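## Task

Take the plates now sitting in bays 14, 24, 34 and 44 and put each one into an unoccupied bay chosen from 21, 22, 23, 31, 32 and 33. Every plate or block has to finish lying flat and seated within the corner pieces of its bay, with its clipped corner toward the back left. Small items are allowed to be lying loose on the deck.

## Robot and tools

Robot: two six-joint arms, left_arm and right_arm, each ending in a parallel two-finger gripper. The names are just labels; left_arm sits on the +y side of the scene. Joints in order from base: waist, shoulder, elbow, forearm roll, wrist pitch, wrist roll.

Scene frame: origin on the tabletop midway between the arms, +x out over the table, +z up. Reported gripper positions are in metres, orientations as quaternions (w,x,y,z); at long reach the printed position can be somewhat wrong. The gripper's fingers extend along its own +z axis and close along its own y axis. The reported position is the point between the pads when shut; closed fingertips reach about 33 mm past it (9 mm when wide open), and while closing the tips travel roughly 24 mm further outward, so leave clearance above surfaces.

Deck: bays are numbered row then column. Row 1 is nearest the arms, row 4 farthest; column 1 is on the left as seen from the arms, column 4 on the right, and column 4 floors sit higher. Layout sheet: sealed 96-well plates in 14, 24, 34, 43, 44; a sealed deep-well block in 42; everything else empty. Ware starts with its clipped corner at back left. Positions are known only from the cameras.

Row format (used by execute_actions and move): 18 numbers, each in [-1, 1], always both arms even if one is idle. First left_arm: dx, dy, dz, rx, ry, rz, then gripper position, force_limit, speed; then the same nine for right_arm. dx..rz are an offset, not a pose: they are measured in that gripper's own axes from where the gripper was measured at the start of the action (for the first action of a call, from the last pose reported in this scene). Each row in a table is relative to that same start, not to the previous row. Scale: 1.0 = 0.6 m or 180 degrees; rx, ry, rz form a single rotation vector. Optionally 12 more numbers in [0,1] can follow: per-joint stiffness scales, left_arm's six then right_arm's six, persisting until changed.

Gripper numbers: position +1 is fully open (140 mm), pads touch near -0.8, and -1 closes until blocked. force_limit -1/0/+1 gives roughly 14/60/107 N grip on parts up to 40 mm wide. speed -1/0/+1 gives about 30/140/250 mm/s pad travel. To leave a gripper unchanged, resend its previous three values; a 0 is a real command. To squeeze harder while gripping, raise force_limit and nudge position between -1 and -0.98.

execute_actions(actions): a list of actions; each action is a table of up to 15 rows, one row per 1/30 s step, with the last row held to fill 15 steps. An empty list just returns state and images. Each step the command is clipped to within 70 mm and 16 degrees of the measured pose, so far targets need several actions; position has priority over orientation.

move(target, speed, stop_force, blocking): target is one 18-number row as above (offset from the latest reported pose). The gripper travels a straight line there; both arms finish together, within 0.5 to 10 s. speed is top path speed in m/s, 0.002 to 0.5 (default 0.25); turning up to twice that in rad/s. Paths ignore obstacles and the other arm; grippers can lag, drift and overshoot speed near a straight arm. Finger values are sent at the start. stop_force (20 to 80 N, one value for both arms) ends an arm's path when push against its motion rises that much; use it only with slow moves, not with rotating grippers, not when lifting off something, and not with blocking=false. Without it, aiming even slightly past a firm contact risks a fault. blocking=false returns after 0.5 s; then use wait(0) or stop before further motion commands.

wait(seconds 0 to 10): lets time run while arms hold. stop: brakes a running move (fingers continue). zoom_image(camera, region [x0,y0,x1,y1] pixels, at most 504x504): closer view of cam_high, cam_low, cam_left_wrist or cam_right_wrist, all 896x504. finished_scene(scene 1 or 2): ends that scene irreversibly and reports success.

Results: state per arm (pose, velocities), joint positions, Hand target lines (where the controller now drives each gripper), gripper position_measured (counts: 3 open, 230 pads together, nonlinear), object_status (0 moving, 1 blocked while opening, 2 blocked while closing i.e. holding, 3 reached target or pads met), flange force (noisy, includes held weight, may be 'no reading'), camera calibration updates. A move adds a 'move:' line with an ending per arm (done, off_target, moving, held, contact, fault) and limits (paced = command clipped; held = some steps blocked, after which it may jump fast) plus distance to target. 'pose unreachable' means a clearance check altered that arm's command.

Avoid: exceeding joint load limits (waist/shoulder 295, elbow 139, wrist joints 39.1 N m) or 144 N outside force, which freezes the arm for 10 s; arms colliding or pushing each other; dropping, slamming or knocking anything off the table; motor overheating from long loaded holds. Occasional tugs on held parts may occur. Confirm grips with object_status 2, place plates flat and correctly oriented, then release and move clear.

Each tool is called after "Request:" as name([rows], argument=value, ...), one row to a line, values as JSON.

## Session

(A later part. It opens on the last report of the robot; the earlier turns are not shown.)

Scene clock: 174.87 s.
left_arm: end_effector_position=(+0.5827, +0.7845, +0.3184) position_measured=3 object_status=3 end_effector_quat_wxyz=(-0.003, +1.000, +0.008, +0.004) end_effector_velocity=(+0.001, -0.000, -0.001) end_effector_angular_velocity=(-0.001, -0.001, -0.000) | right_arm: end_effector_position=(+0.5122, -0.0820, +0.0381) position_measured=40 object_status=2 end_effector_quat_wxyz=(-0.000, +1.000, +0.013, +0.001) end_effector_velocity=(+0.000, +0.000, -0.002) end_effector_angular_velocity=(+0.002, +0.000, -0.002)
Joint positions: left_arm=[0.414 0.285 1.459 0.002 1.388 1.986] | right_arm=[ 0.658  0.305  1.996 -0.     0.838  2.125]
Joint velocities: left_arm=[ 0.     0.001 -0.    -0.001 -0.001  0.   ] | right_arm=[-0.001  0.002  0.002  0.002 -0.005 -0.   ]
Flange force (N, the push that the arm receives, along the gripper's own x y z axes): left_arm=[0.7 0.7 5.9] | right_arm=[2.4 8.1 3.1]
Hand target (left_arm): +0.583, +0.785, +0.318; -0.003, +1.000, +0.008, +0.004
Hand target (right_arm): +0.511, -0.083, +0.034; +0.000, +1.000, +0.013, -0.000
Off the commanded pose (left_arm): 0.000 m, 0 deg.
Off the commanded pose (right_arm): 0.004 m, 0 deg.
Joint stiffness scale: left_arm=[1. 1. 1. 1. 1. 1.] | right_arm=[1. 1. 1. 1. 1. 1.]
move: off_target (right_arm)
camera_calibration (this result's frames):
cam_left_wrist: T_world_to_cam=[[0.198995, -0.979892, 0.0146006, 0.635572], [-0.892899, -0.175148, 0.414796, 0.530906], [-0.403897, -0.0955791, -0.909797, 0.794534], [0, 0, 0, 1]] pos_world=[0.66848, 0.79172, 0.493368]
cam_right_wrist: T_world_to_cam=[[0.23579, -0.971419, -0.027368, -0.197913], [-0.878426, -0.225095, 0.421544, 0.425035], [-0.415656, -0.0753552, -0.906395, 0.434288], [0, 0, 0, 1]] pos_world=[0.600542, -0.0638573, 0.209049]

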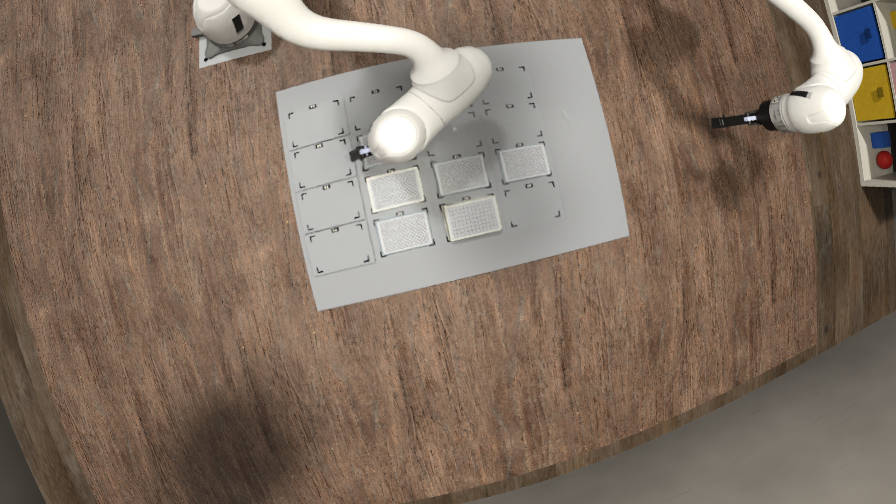

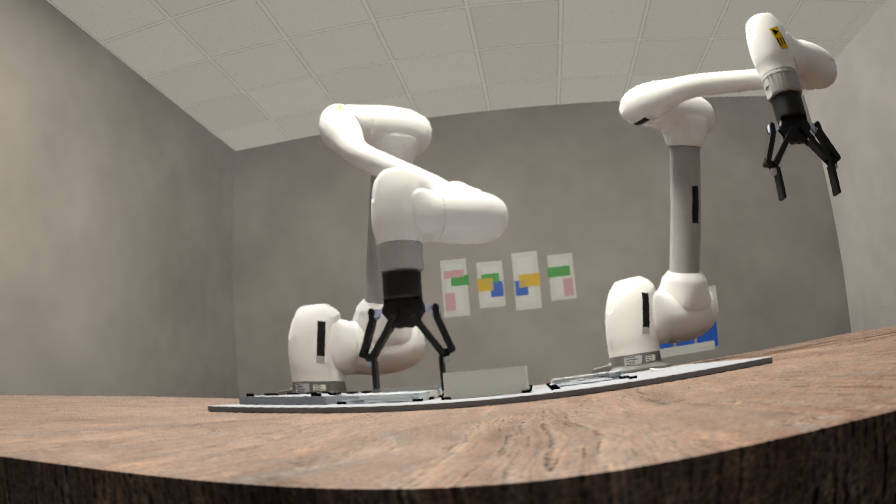

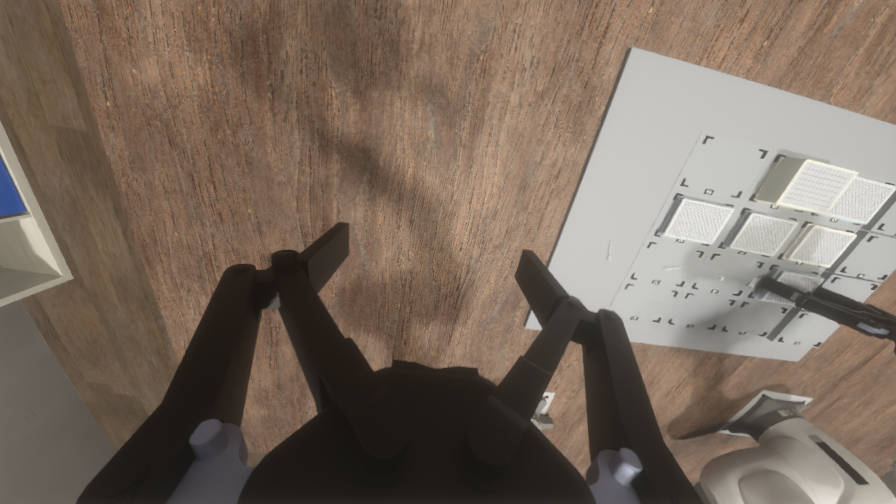

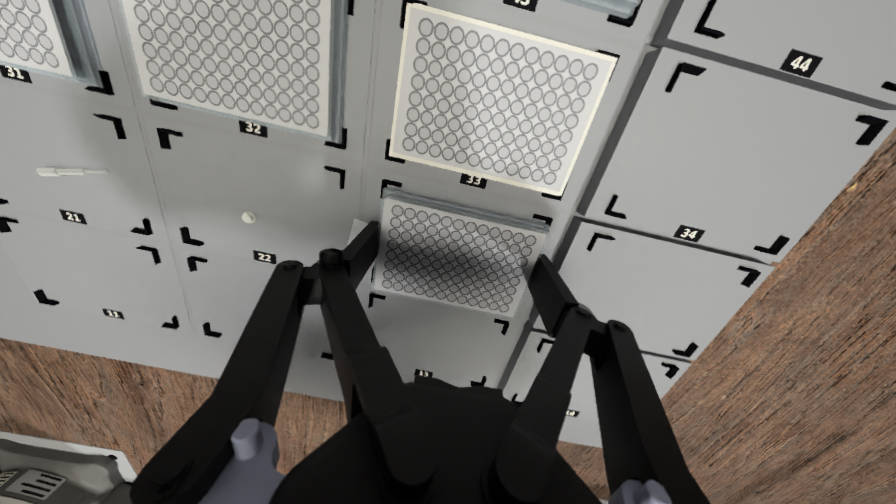

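Request:
move(target=[0,0,0,0,0,0,1,0,0, 0.0008,0.0022,0.011,0,0,0,-1,0.4,-0.6], speed=0.02)

Request:
zoom_image(camera="cam_right_wrist", region=[300, 120, 620, 340])

Request:
move(target=[0,0,0,0,0,0,1,0,0, -0.0015,0.001,0.016,0,0,0,-1,0.4,-0.6], speed=0.012)

Request:
zoom_image(camera="cam_right_wrist", region=[300, 120, 620, 340])

Scene clock: 180.90 s.
left_arm: end_effector_position=(+0.5827, +0.7845, +0.3184) position_measured=3 object_status=3 end_effector_quat_wxyz=(-0.003, +1.000, +0.008, +0.004) end_effector_velocity=(-0.000, +0.001, -0.001) end_effector_angular_velocity=(+0.000, +0.001, +0.001) | right_arm: end_effector_position=(+0.5132, -0.0819, +0.0352) position_measured=40 object_status=2 end_effector_quat_wxyz=(-0.001, +1.000, +0.013, +0.001) end_effector_velocity=(+0.000, -0.000, -0.002) end_effector_angular_velocity=(+0.000, +0.000, -0.001)
Joint positions: left_arm=[0.414 0.285 1.459 0.002 1.388 1.986] | right_arm=[ 0.657  0.309  1.998 -0.     0.831  2.125]
Joint velocities: left_arm=[ 0.001  0.001 -0.     0.001 -0.    -0.   ] | right_arm=[-0.001  0.002  0.002  0.001 -0.004  0.   ]
Flange force (N, the push that the arm receives, along the gripper's own x y z axes): left_arm=[0.4 0.8 5.4] | right_arm=[-2.7 9.8 -3.5]
Hand target (left_arm): +0.583, +0.785, +0.318; -0.003, +1.000, +0.008, +0.004
Hand target (right_arm): +0.513, -0.083, +0.032; -0.000, +1.000, +0.013, +0.001
Off the commanded pose (left_arm): 0.000 m, 0 deg.
Off the commanded pose (right_arm): 0.004 m, 0 deg.
Joint stiffness scale: left_arm=[1. 1. 1. 1. 1. 1.] | right_arm=[1. 1. 1. 1. 1. 1.]
move: off_target (right_arm)
camera_calibration (this result's frames):
cam_left_wrist: T_world_to_cam=[[0.198995, -0.979892, 0.0146006, 0.635572], [-0.892899, -0.175148, 0.414796, 0.530906], [-0.403897, -0.0955791, -0.909797, 0.794534], [0, 0, 0, 1]] pos_world=[0.66848, 0.79172, 0.493368]
cam_right_wrist: T_world_to_cam=[[0.235081, -0.971573, -0.0279815, -0.197783], [-0.879243, -0.224837, 0.419977, 0.427586], [-0.41433, -0.0741263, -0.907103, 0.431519], [0, 0, 0, 1]] pos_world=[0.601238, -0.064037, 0.206321]

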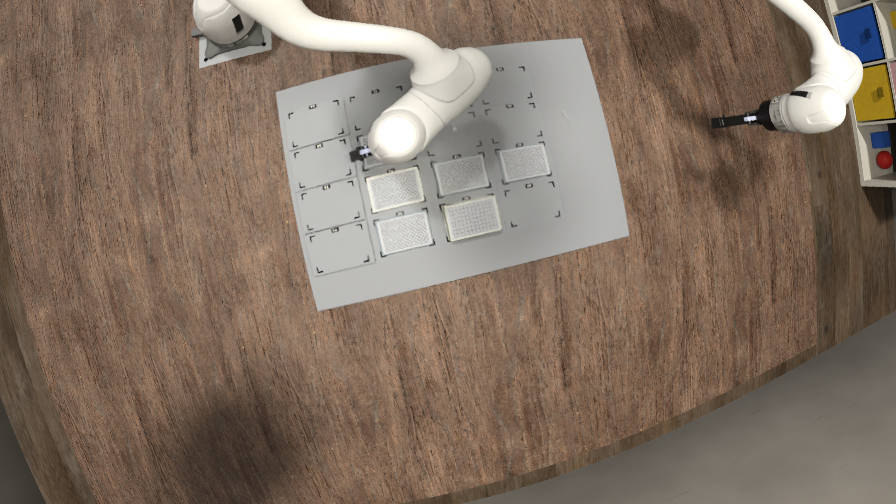

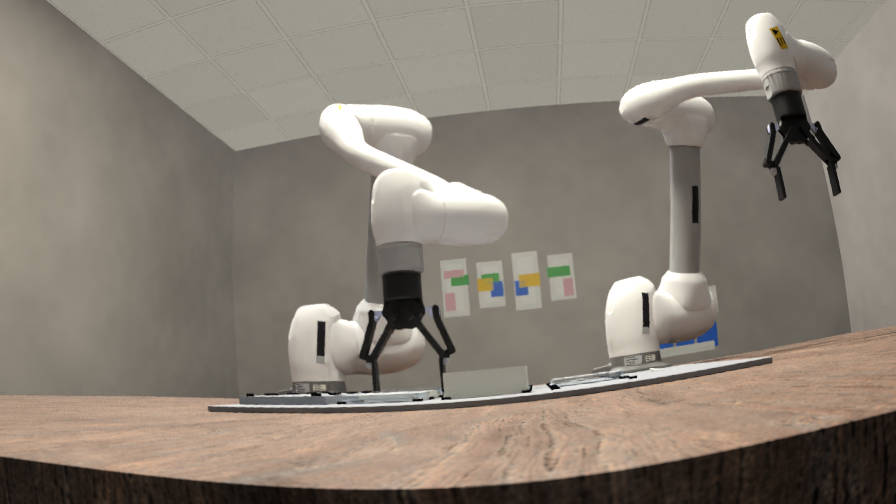

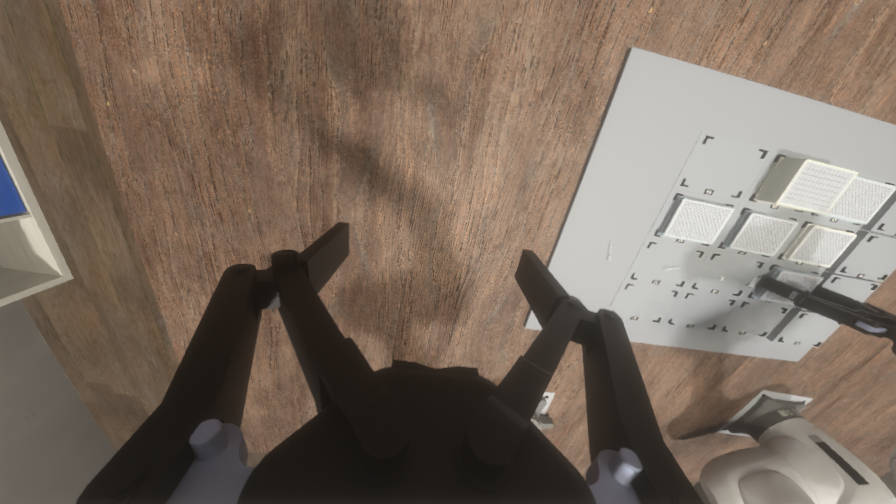

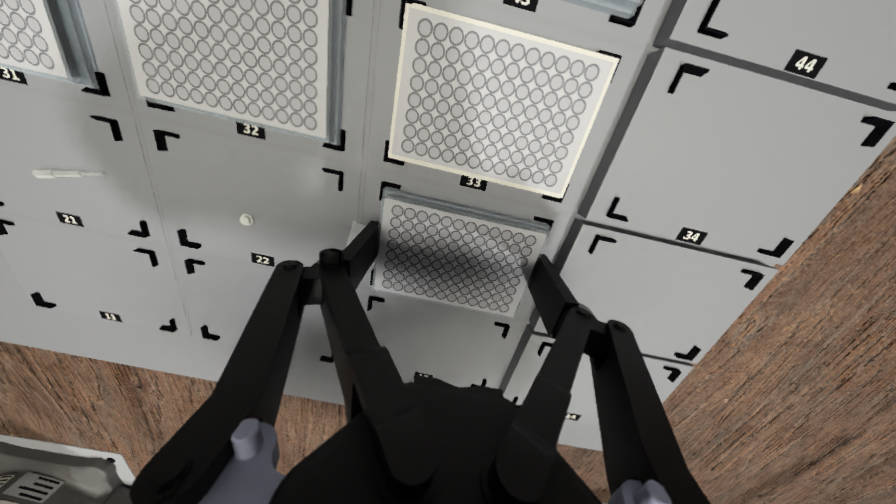

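Region (300, 120, 620, 340) of cam_right_wrist's 896x504 image, scaled by 1.575, with more detail than that image has; it fills the top 346 rows of this view, and the rest is white.

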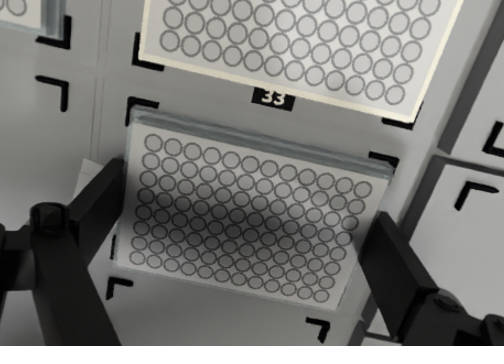

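Scene clock: 181.93 s.
left_arm: end_effector_position=(+0.5827, +0.7845, +0.3184) position_measured=3 object_status=3 end_effector_quat_wxyz=(-0.003, +1.000, +0.008, +0.004) end_effector_velocity=(+0.001, -0.002, -0.000) end_effector_angular_velocity=(-0.003, -0.000, -0.001) | right_arm: end_effector_position=(+0.5133, -0.0818, +0.0304) position_measured=40 object_status=2 end_effector_quat_wxyz=(-0.001, +1.000, +0.013, +0.002) end_effector_velocity=(-0.000, -0.000, -0.000) end_effector_angular_velocity=(-0.000, +0.000, -0.000)
Joint positions: left_arm=[0.414 0.285 1.459 0.002 1.388 1.986] | right_arm=[ 0.657  0.314  2.002 -0.     0.82   2.125]
Joint velocities: left_arm=[-0.001  0.001 -0.    -0.003  0.001 -0.   ] | right_arm=[-0.    -0.     0.001 -0.    -0.     0.   ]
Flange force (N, the push that the arm receives, along the gripper's own x y z axes): left_arm=[1.4 0.5 5.5] | right_arm=[0.3 7.4 -13.0]
Hand target (left_arm): +0.583, +0.785, +0.318; -0.003, +1.000, +0.008, +0.004
Hand target (right_arm): +0.512, -0.083, +0.026; -0.001, +1.000, +0.013, +0.001
Off the commanded pose (left_arm): 0.000 m, 0 deg.
Off the commanded pose (right_arm): 0.005 m, 0 deg.
Joint stiffness scale: left_arm=[1. 1. 1. 1. 1. 1.] | right_arm=[1. 1. 1. 1. 1. 1.]
move: off_target (right_arm)
camera_calibration (this result's frames):
cam_left_wrist: T_world_to_cam=[[0.198995, -0.979892, 0.0146006, 0.635572], [-0.892898, -0.175148, 0.414796, 0.530907], [-0.403897, -0.0955792, -0.909797, 0.794534], [0, 0, 0, 1]] pos_world=[0.66848, 0.79172, 0.493368]
cam_right_wrist: T_world_to_cam=[[0.235115, -0.971549, -0.0285379, -0.19786], [-0.879824, -0.225212, 0.418556, 0.43006], [-0.413075, -0.0733003, -0.907742, 0.426687], [0, 0, 0, 1]] pos_world=[0.601151, -0.0640997, 0.201671]

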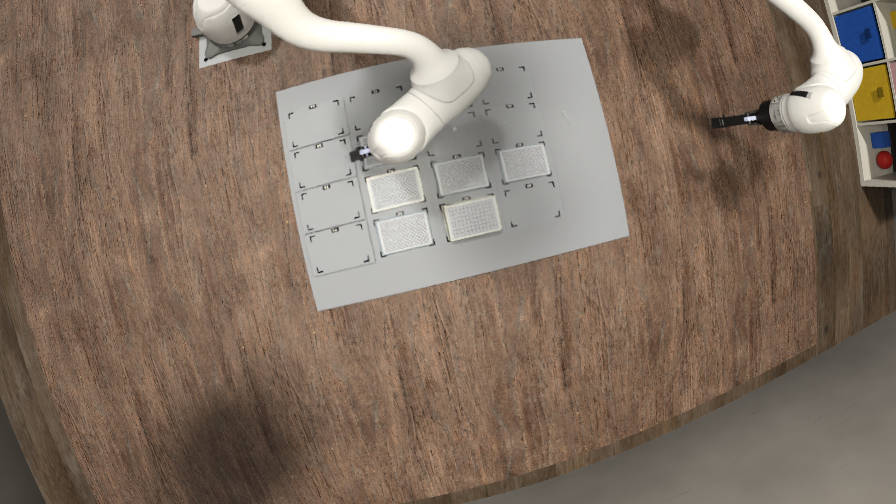

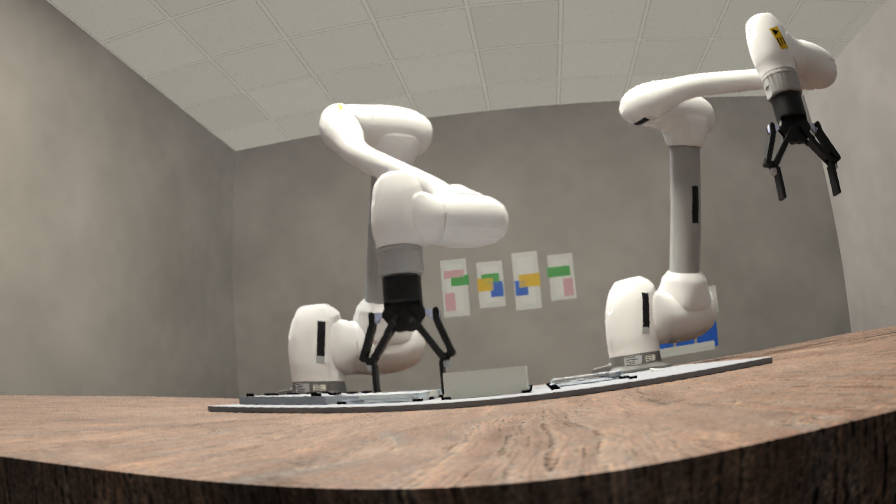

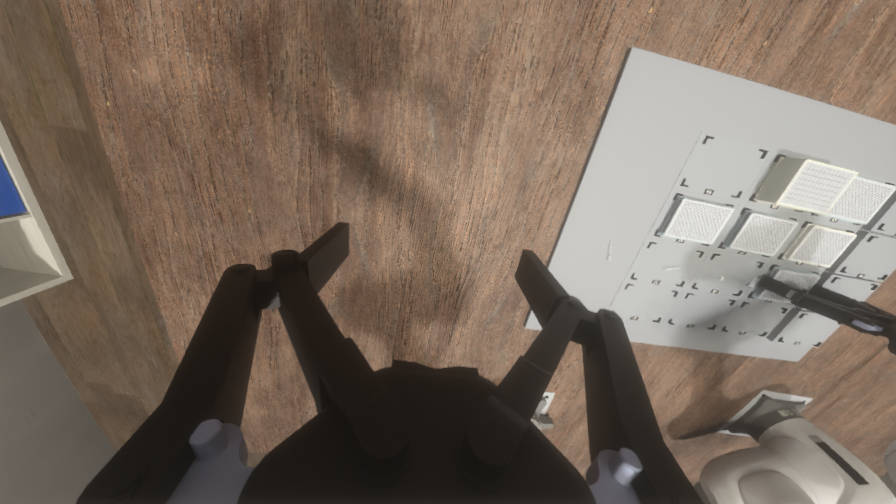

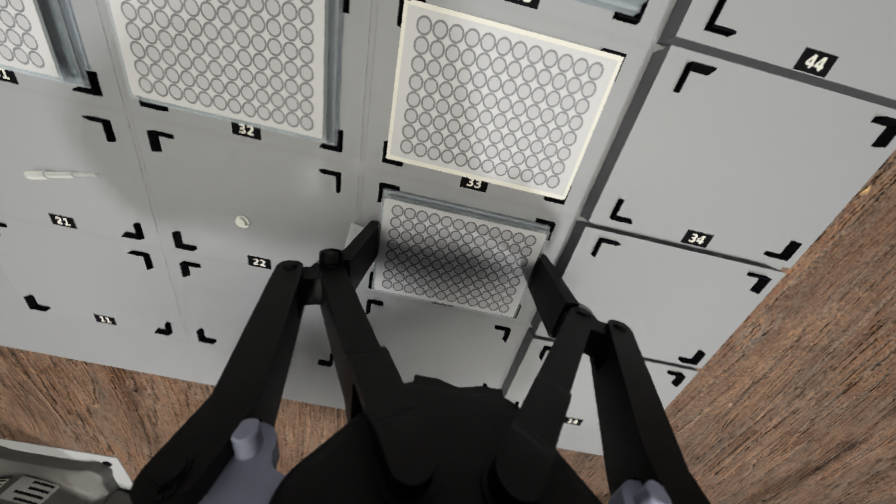

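Region (300, 120, 620, 340) of cam_right_wrist's 896x504 image, scaled by 1.575, with more detail than that image has; it fills the top 346 rows of this view, and the rest is white.

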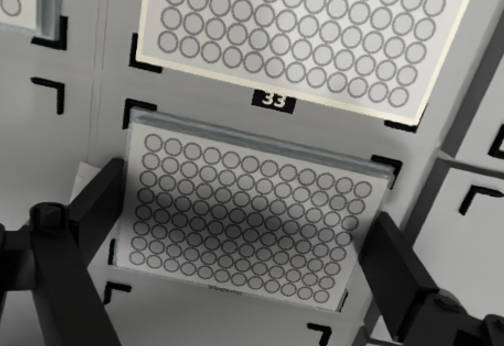

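Request:
move(target=[0,0,0,0,0,0,1,0,0, 0,0,0,0,0,0,0.88,0.3,-0.5])

Request:
move(target=[0,0,0,0,0,0,1,0,0, 0,0,-0.2,0,0,0,0.88,0.3,-0.5], speed=0.2)

Request:
zoom_image(camera="cam_right_wrist", region=[80, 0, 580, 300])

Scene clock: 185.83 s.
left_arm: end_effector_position=(+0.5827, +0.7845, +0.3184) position_measured=3 object_status=3 end_effector_quat_wxyz=(-0.003, +1.000, +0.008, +0.004) end_effector_velocity=(-0.000, +0.000, -0.001) end_effector_angular_velocity=(-0.000, +0.001, +0.001) | right_arm: end_effector_position=(+0.5133, -0.0818, +0.0304) position_measured=18 object_status=3 end_effector_quat_wxyz=(-0.001, +1.000, +0.013, +0.002) end_effector_velocity=(-0.000, +0.001, +0.000) end_effector_angular_velocity=(+0.001, -0.000, +0.001)
Joint positions: left_arm=[0.414 0.285 1.459 0.002 1.388 1.986] | right_arm=[ 0.657  0.314  2.002 -0.     0.82   2.125]
Joint velocities: left_arm=[ 0.001  0.001  0.     0.     0.    -0.   ] | right_arm=[ 0.001 -0.    -0.     0.    -0.    -0.   ]
Flange force (N, the push that the arm receives, along the gripper's own x y z axes): left_arm=[0.0 0.9 5.5] | right_arm=[4.3 6.0 1.4]
Hand target (left_arm): +0.583, +0.785, +0.318; -0.003, +1.000, +0.008, +0.004
Hand target (right_arm): +0.513, -0.082, +0.030; -0.001, +1.000, +0.013, +0.002
Off the commanded pose (left_arm): 0.000 m, 0 deg.
Off the commanded pose (right_arm): 0.000 m, 0 deg.
Joint stiffness scale: left_arm=[1. 1. 1. 1. 1. 1.] | right_arm=[1. 1. 1. 1. 1. 1.]
move: done
camera_calibration (this result's frames):
cam_left_wrist: T_world_to_cam=[[0.198995, -0.979892, 0.0146006, 0.635572], [-0.892898, -0.175148, 0.414796, 0.530906], [-0.403898, -0.0955792, -0.909797, 0.794534], [0, 0, 0, 1]] pos_world=[0.66848, 0.79172, 0.493368]
cam_right_wrist: T_world_to_cam=[[0.235115, -0.971548, -0.0285479, -0.197857], [-0.879835, -0.225219, 0.41853, 0.430074], [-0.413052, -0.0732854, -0.907754, 0.426679], [0, 0, 0, 1]] pos_world=[0.601153, -0.064098, 0.201672]

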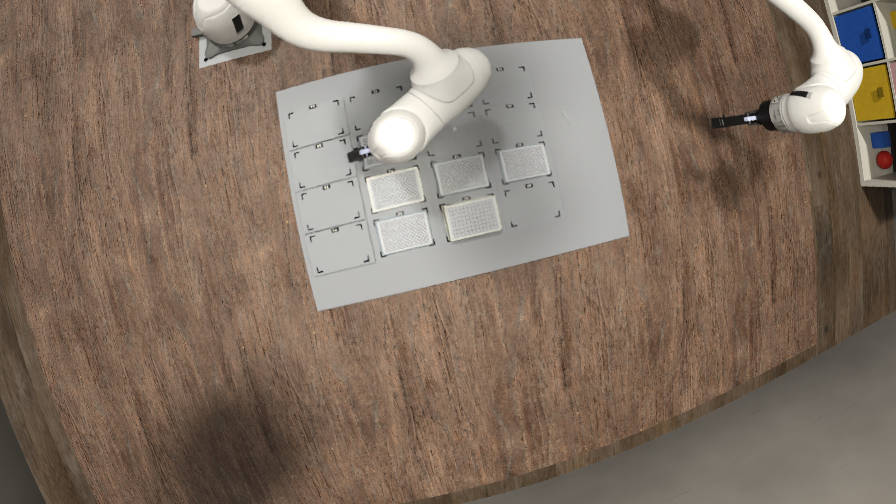

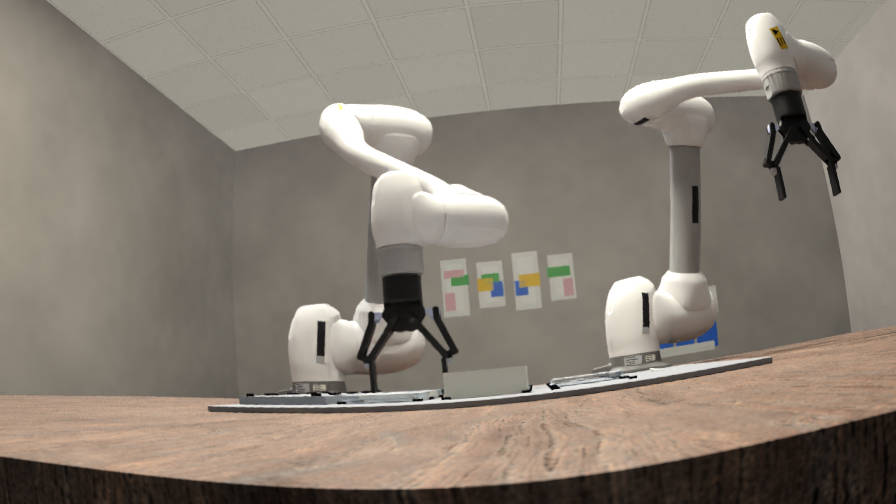

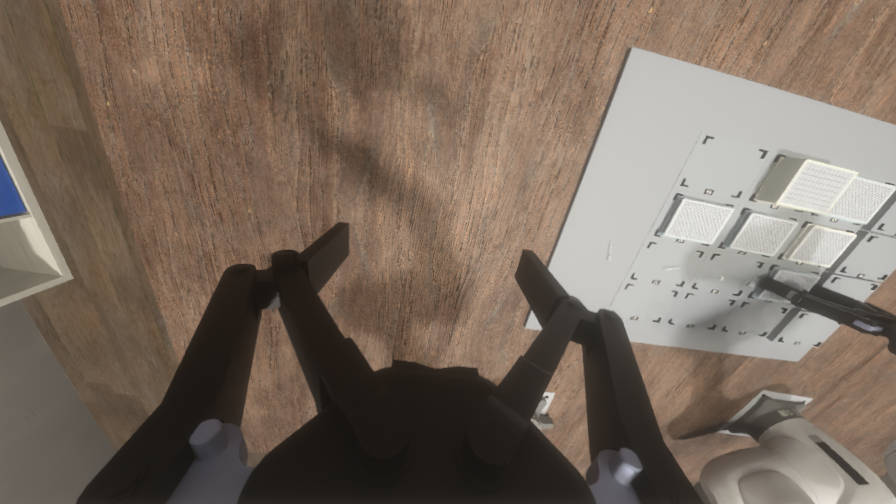

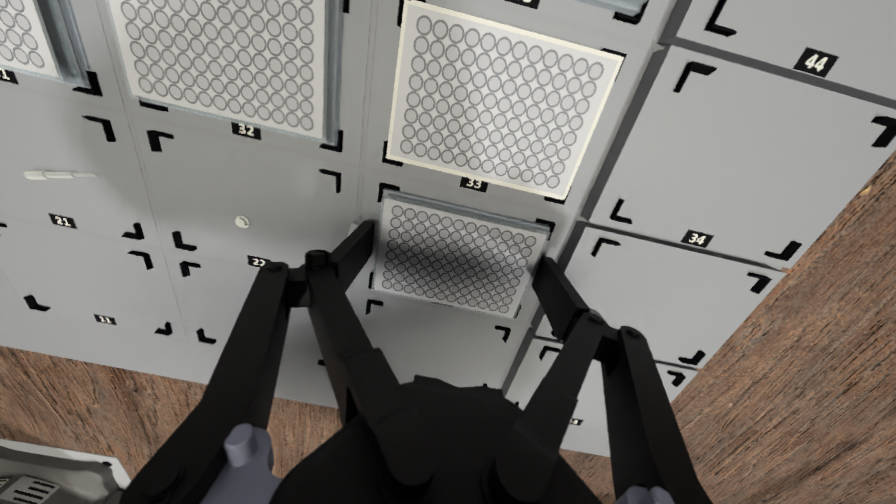

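Scene clock: 186.97 s.
left_arm: end_effector_position=(+0.5827, +0.7845, +0.3184) position_measured=3 object_status=3 end_effector_quat_wxyz=(-0.003, +1.000, +0.008, +0.004) end_effector_velocity=(+0.000, -0.000, +0.000) end_effector_angular_velocity=(+0.001, -0.001, -0.001) | right_arm: end_effector_position=(+0.5127, -0.0822, +0.1465) position_measured=18 object_status=3 end_effector_quat_wxyz=(-0.001, +1.000, +0.013, +0.001) end_effector_velocity=(-0.001, -0.000, +0.002) end_effector_angular_velocity=(-0.001, +0.004, -0.002)
Joint positions: left_arm=[0.414 0.285 1.459 0.002 1.388 1.986] | right_arm=[ 0.657  0.194  1.905 -0.     1.039  2.125]
Joint velocities: left_arm=[-0.001 -0.     0.     0.    -0.001  0.   ] | right_arm=[-0.001 -0.001 -0.002  0.002  0.007  0.   ]
Flange force (N, the push that the arm receives, along the gripper's own x y z axes): left_arm=[-0.2 0.9 4.7] | right_arm=[3.7 3.9 0.3]
Hand target (left_arm): +0.583, +0.785, +0.318; -0.003, +1.000, +0.008, +0.004
Hand target (right_arm): +0.513, -0.082, +0.150; -0.001, +1.000, +0.013, +0.002
Off the commanded pose (left_arm): 0.000 m, 0 deg.
Off the commanded pose (right_arm): 0.004 m, 0 deg.
Joint stiffness scale: left_arm=[1. 1. 1. 1. 1. 1.] | right_arm=[1. 1. 1. 1. 1. 1.]
move: off_target (right_arm)
camera_calibration (this result's frames):
cam_left_wrist: T_world_to_cam=[[0.198995, -0.979892, 0.0146006, 0.635572], [-0.892899, -0.175148, 0.414796, 0.530906], [-0.403897, -0.0955792, -0.909797, 0.794534], [0, 0, 0, 1]] pos_world=[0.66848, 0.79172, 0.493368]
cam_right_wrist: T_world_to_cam=[[0.235044, -0.971581, -0.0280006, -0.194852], [-0.879303, -0.22482, 0.41986, 0.380397], [-0.414223, -0.0740645, -0.907157, 0.532228], [0, 0, 0, 1]] pos_world=[0.600744, -0.0643746, 0.317645]

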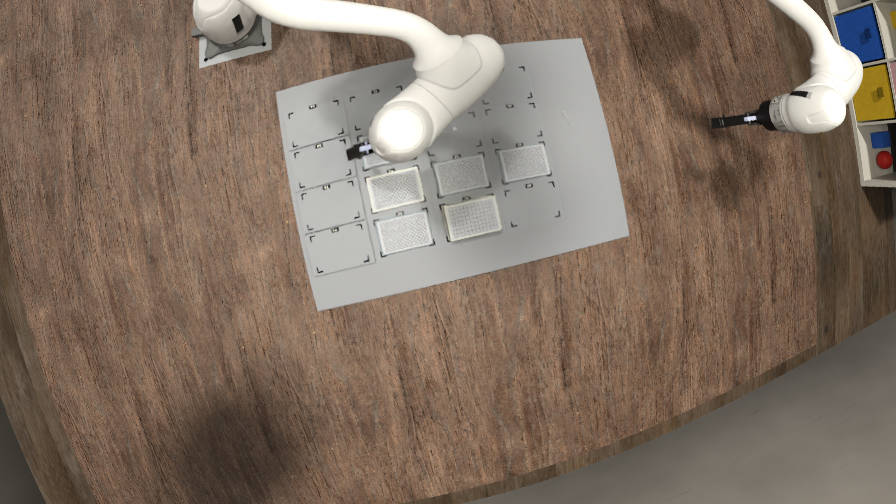

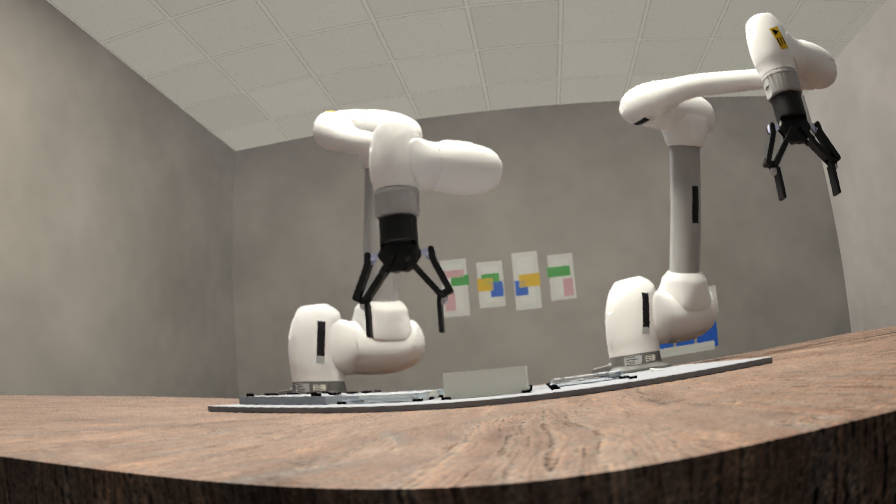

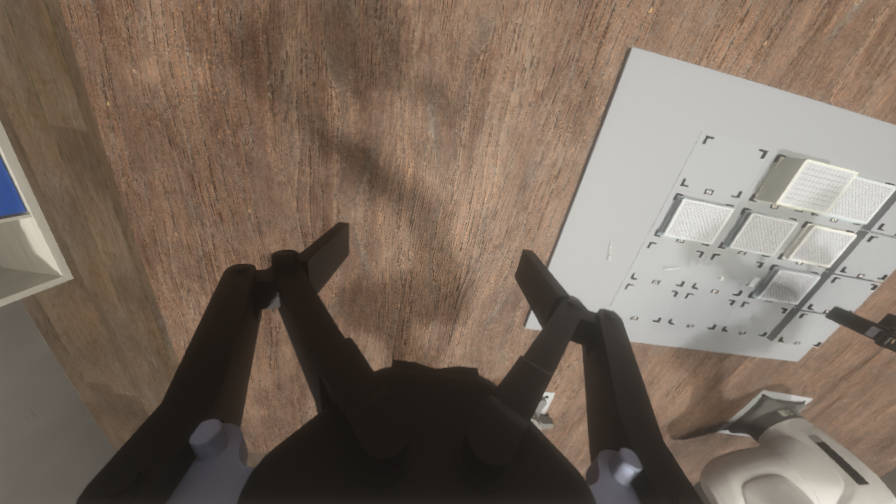

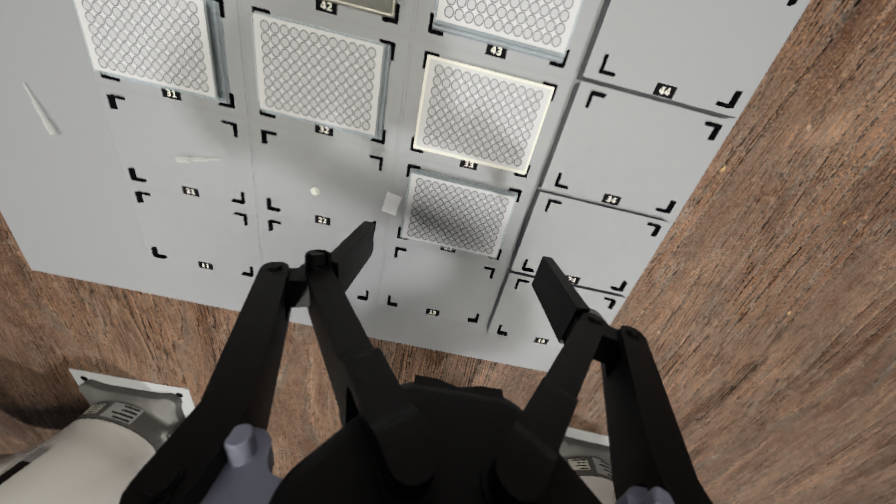

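Region (80, 0, 580, 300) of cam_right_wrist's 896x504 image, scaled by 1.008, with more detail than that image has; it fills the top 302 rows of this view, and the rest is white.

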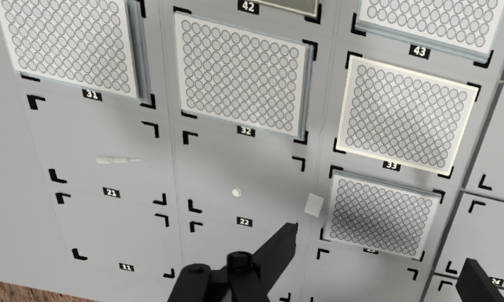

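Request:
finished_scene(scene=1)

The scene is finished: the task was done.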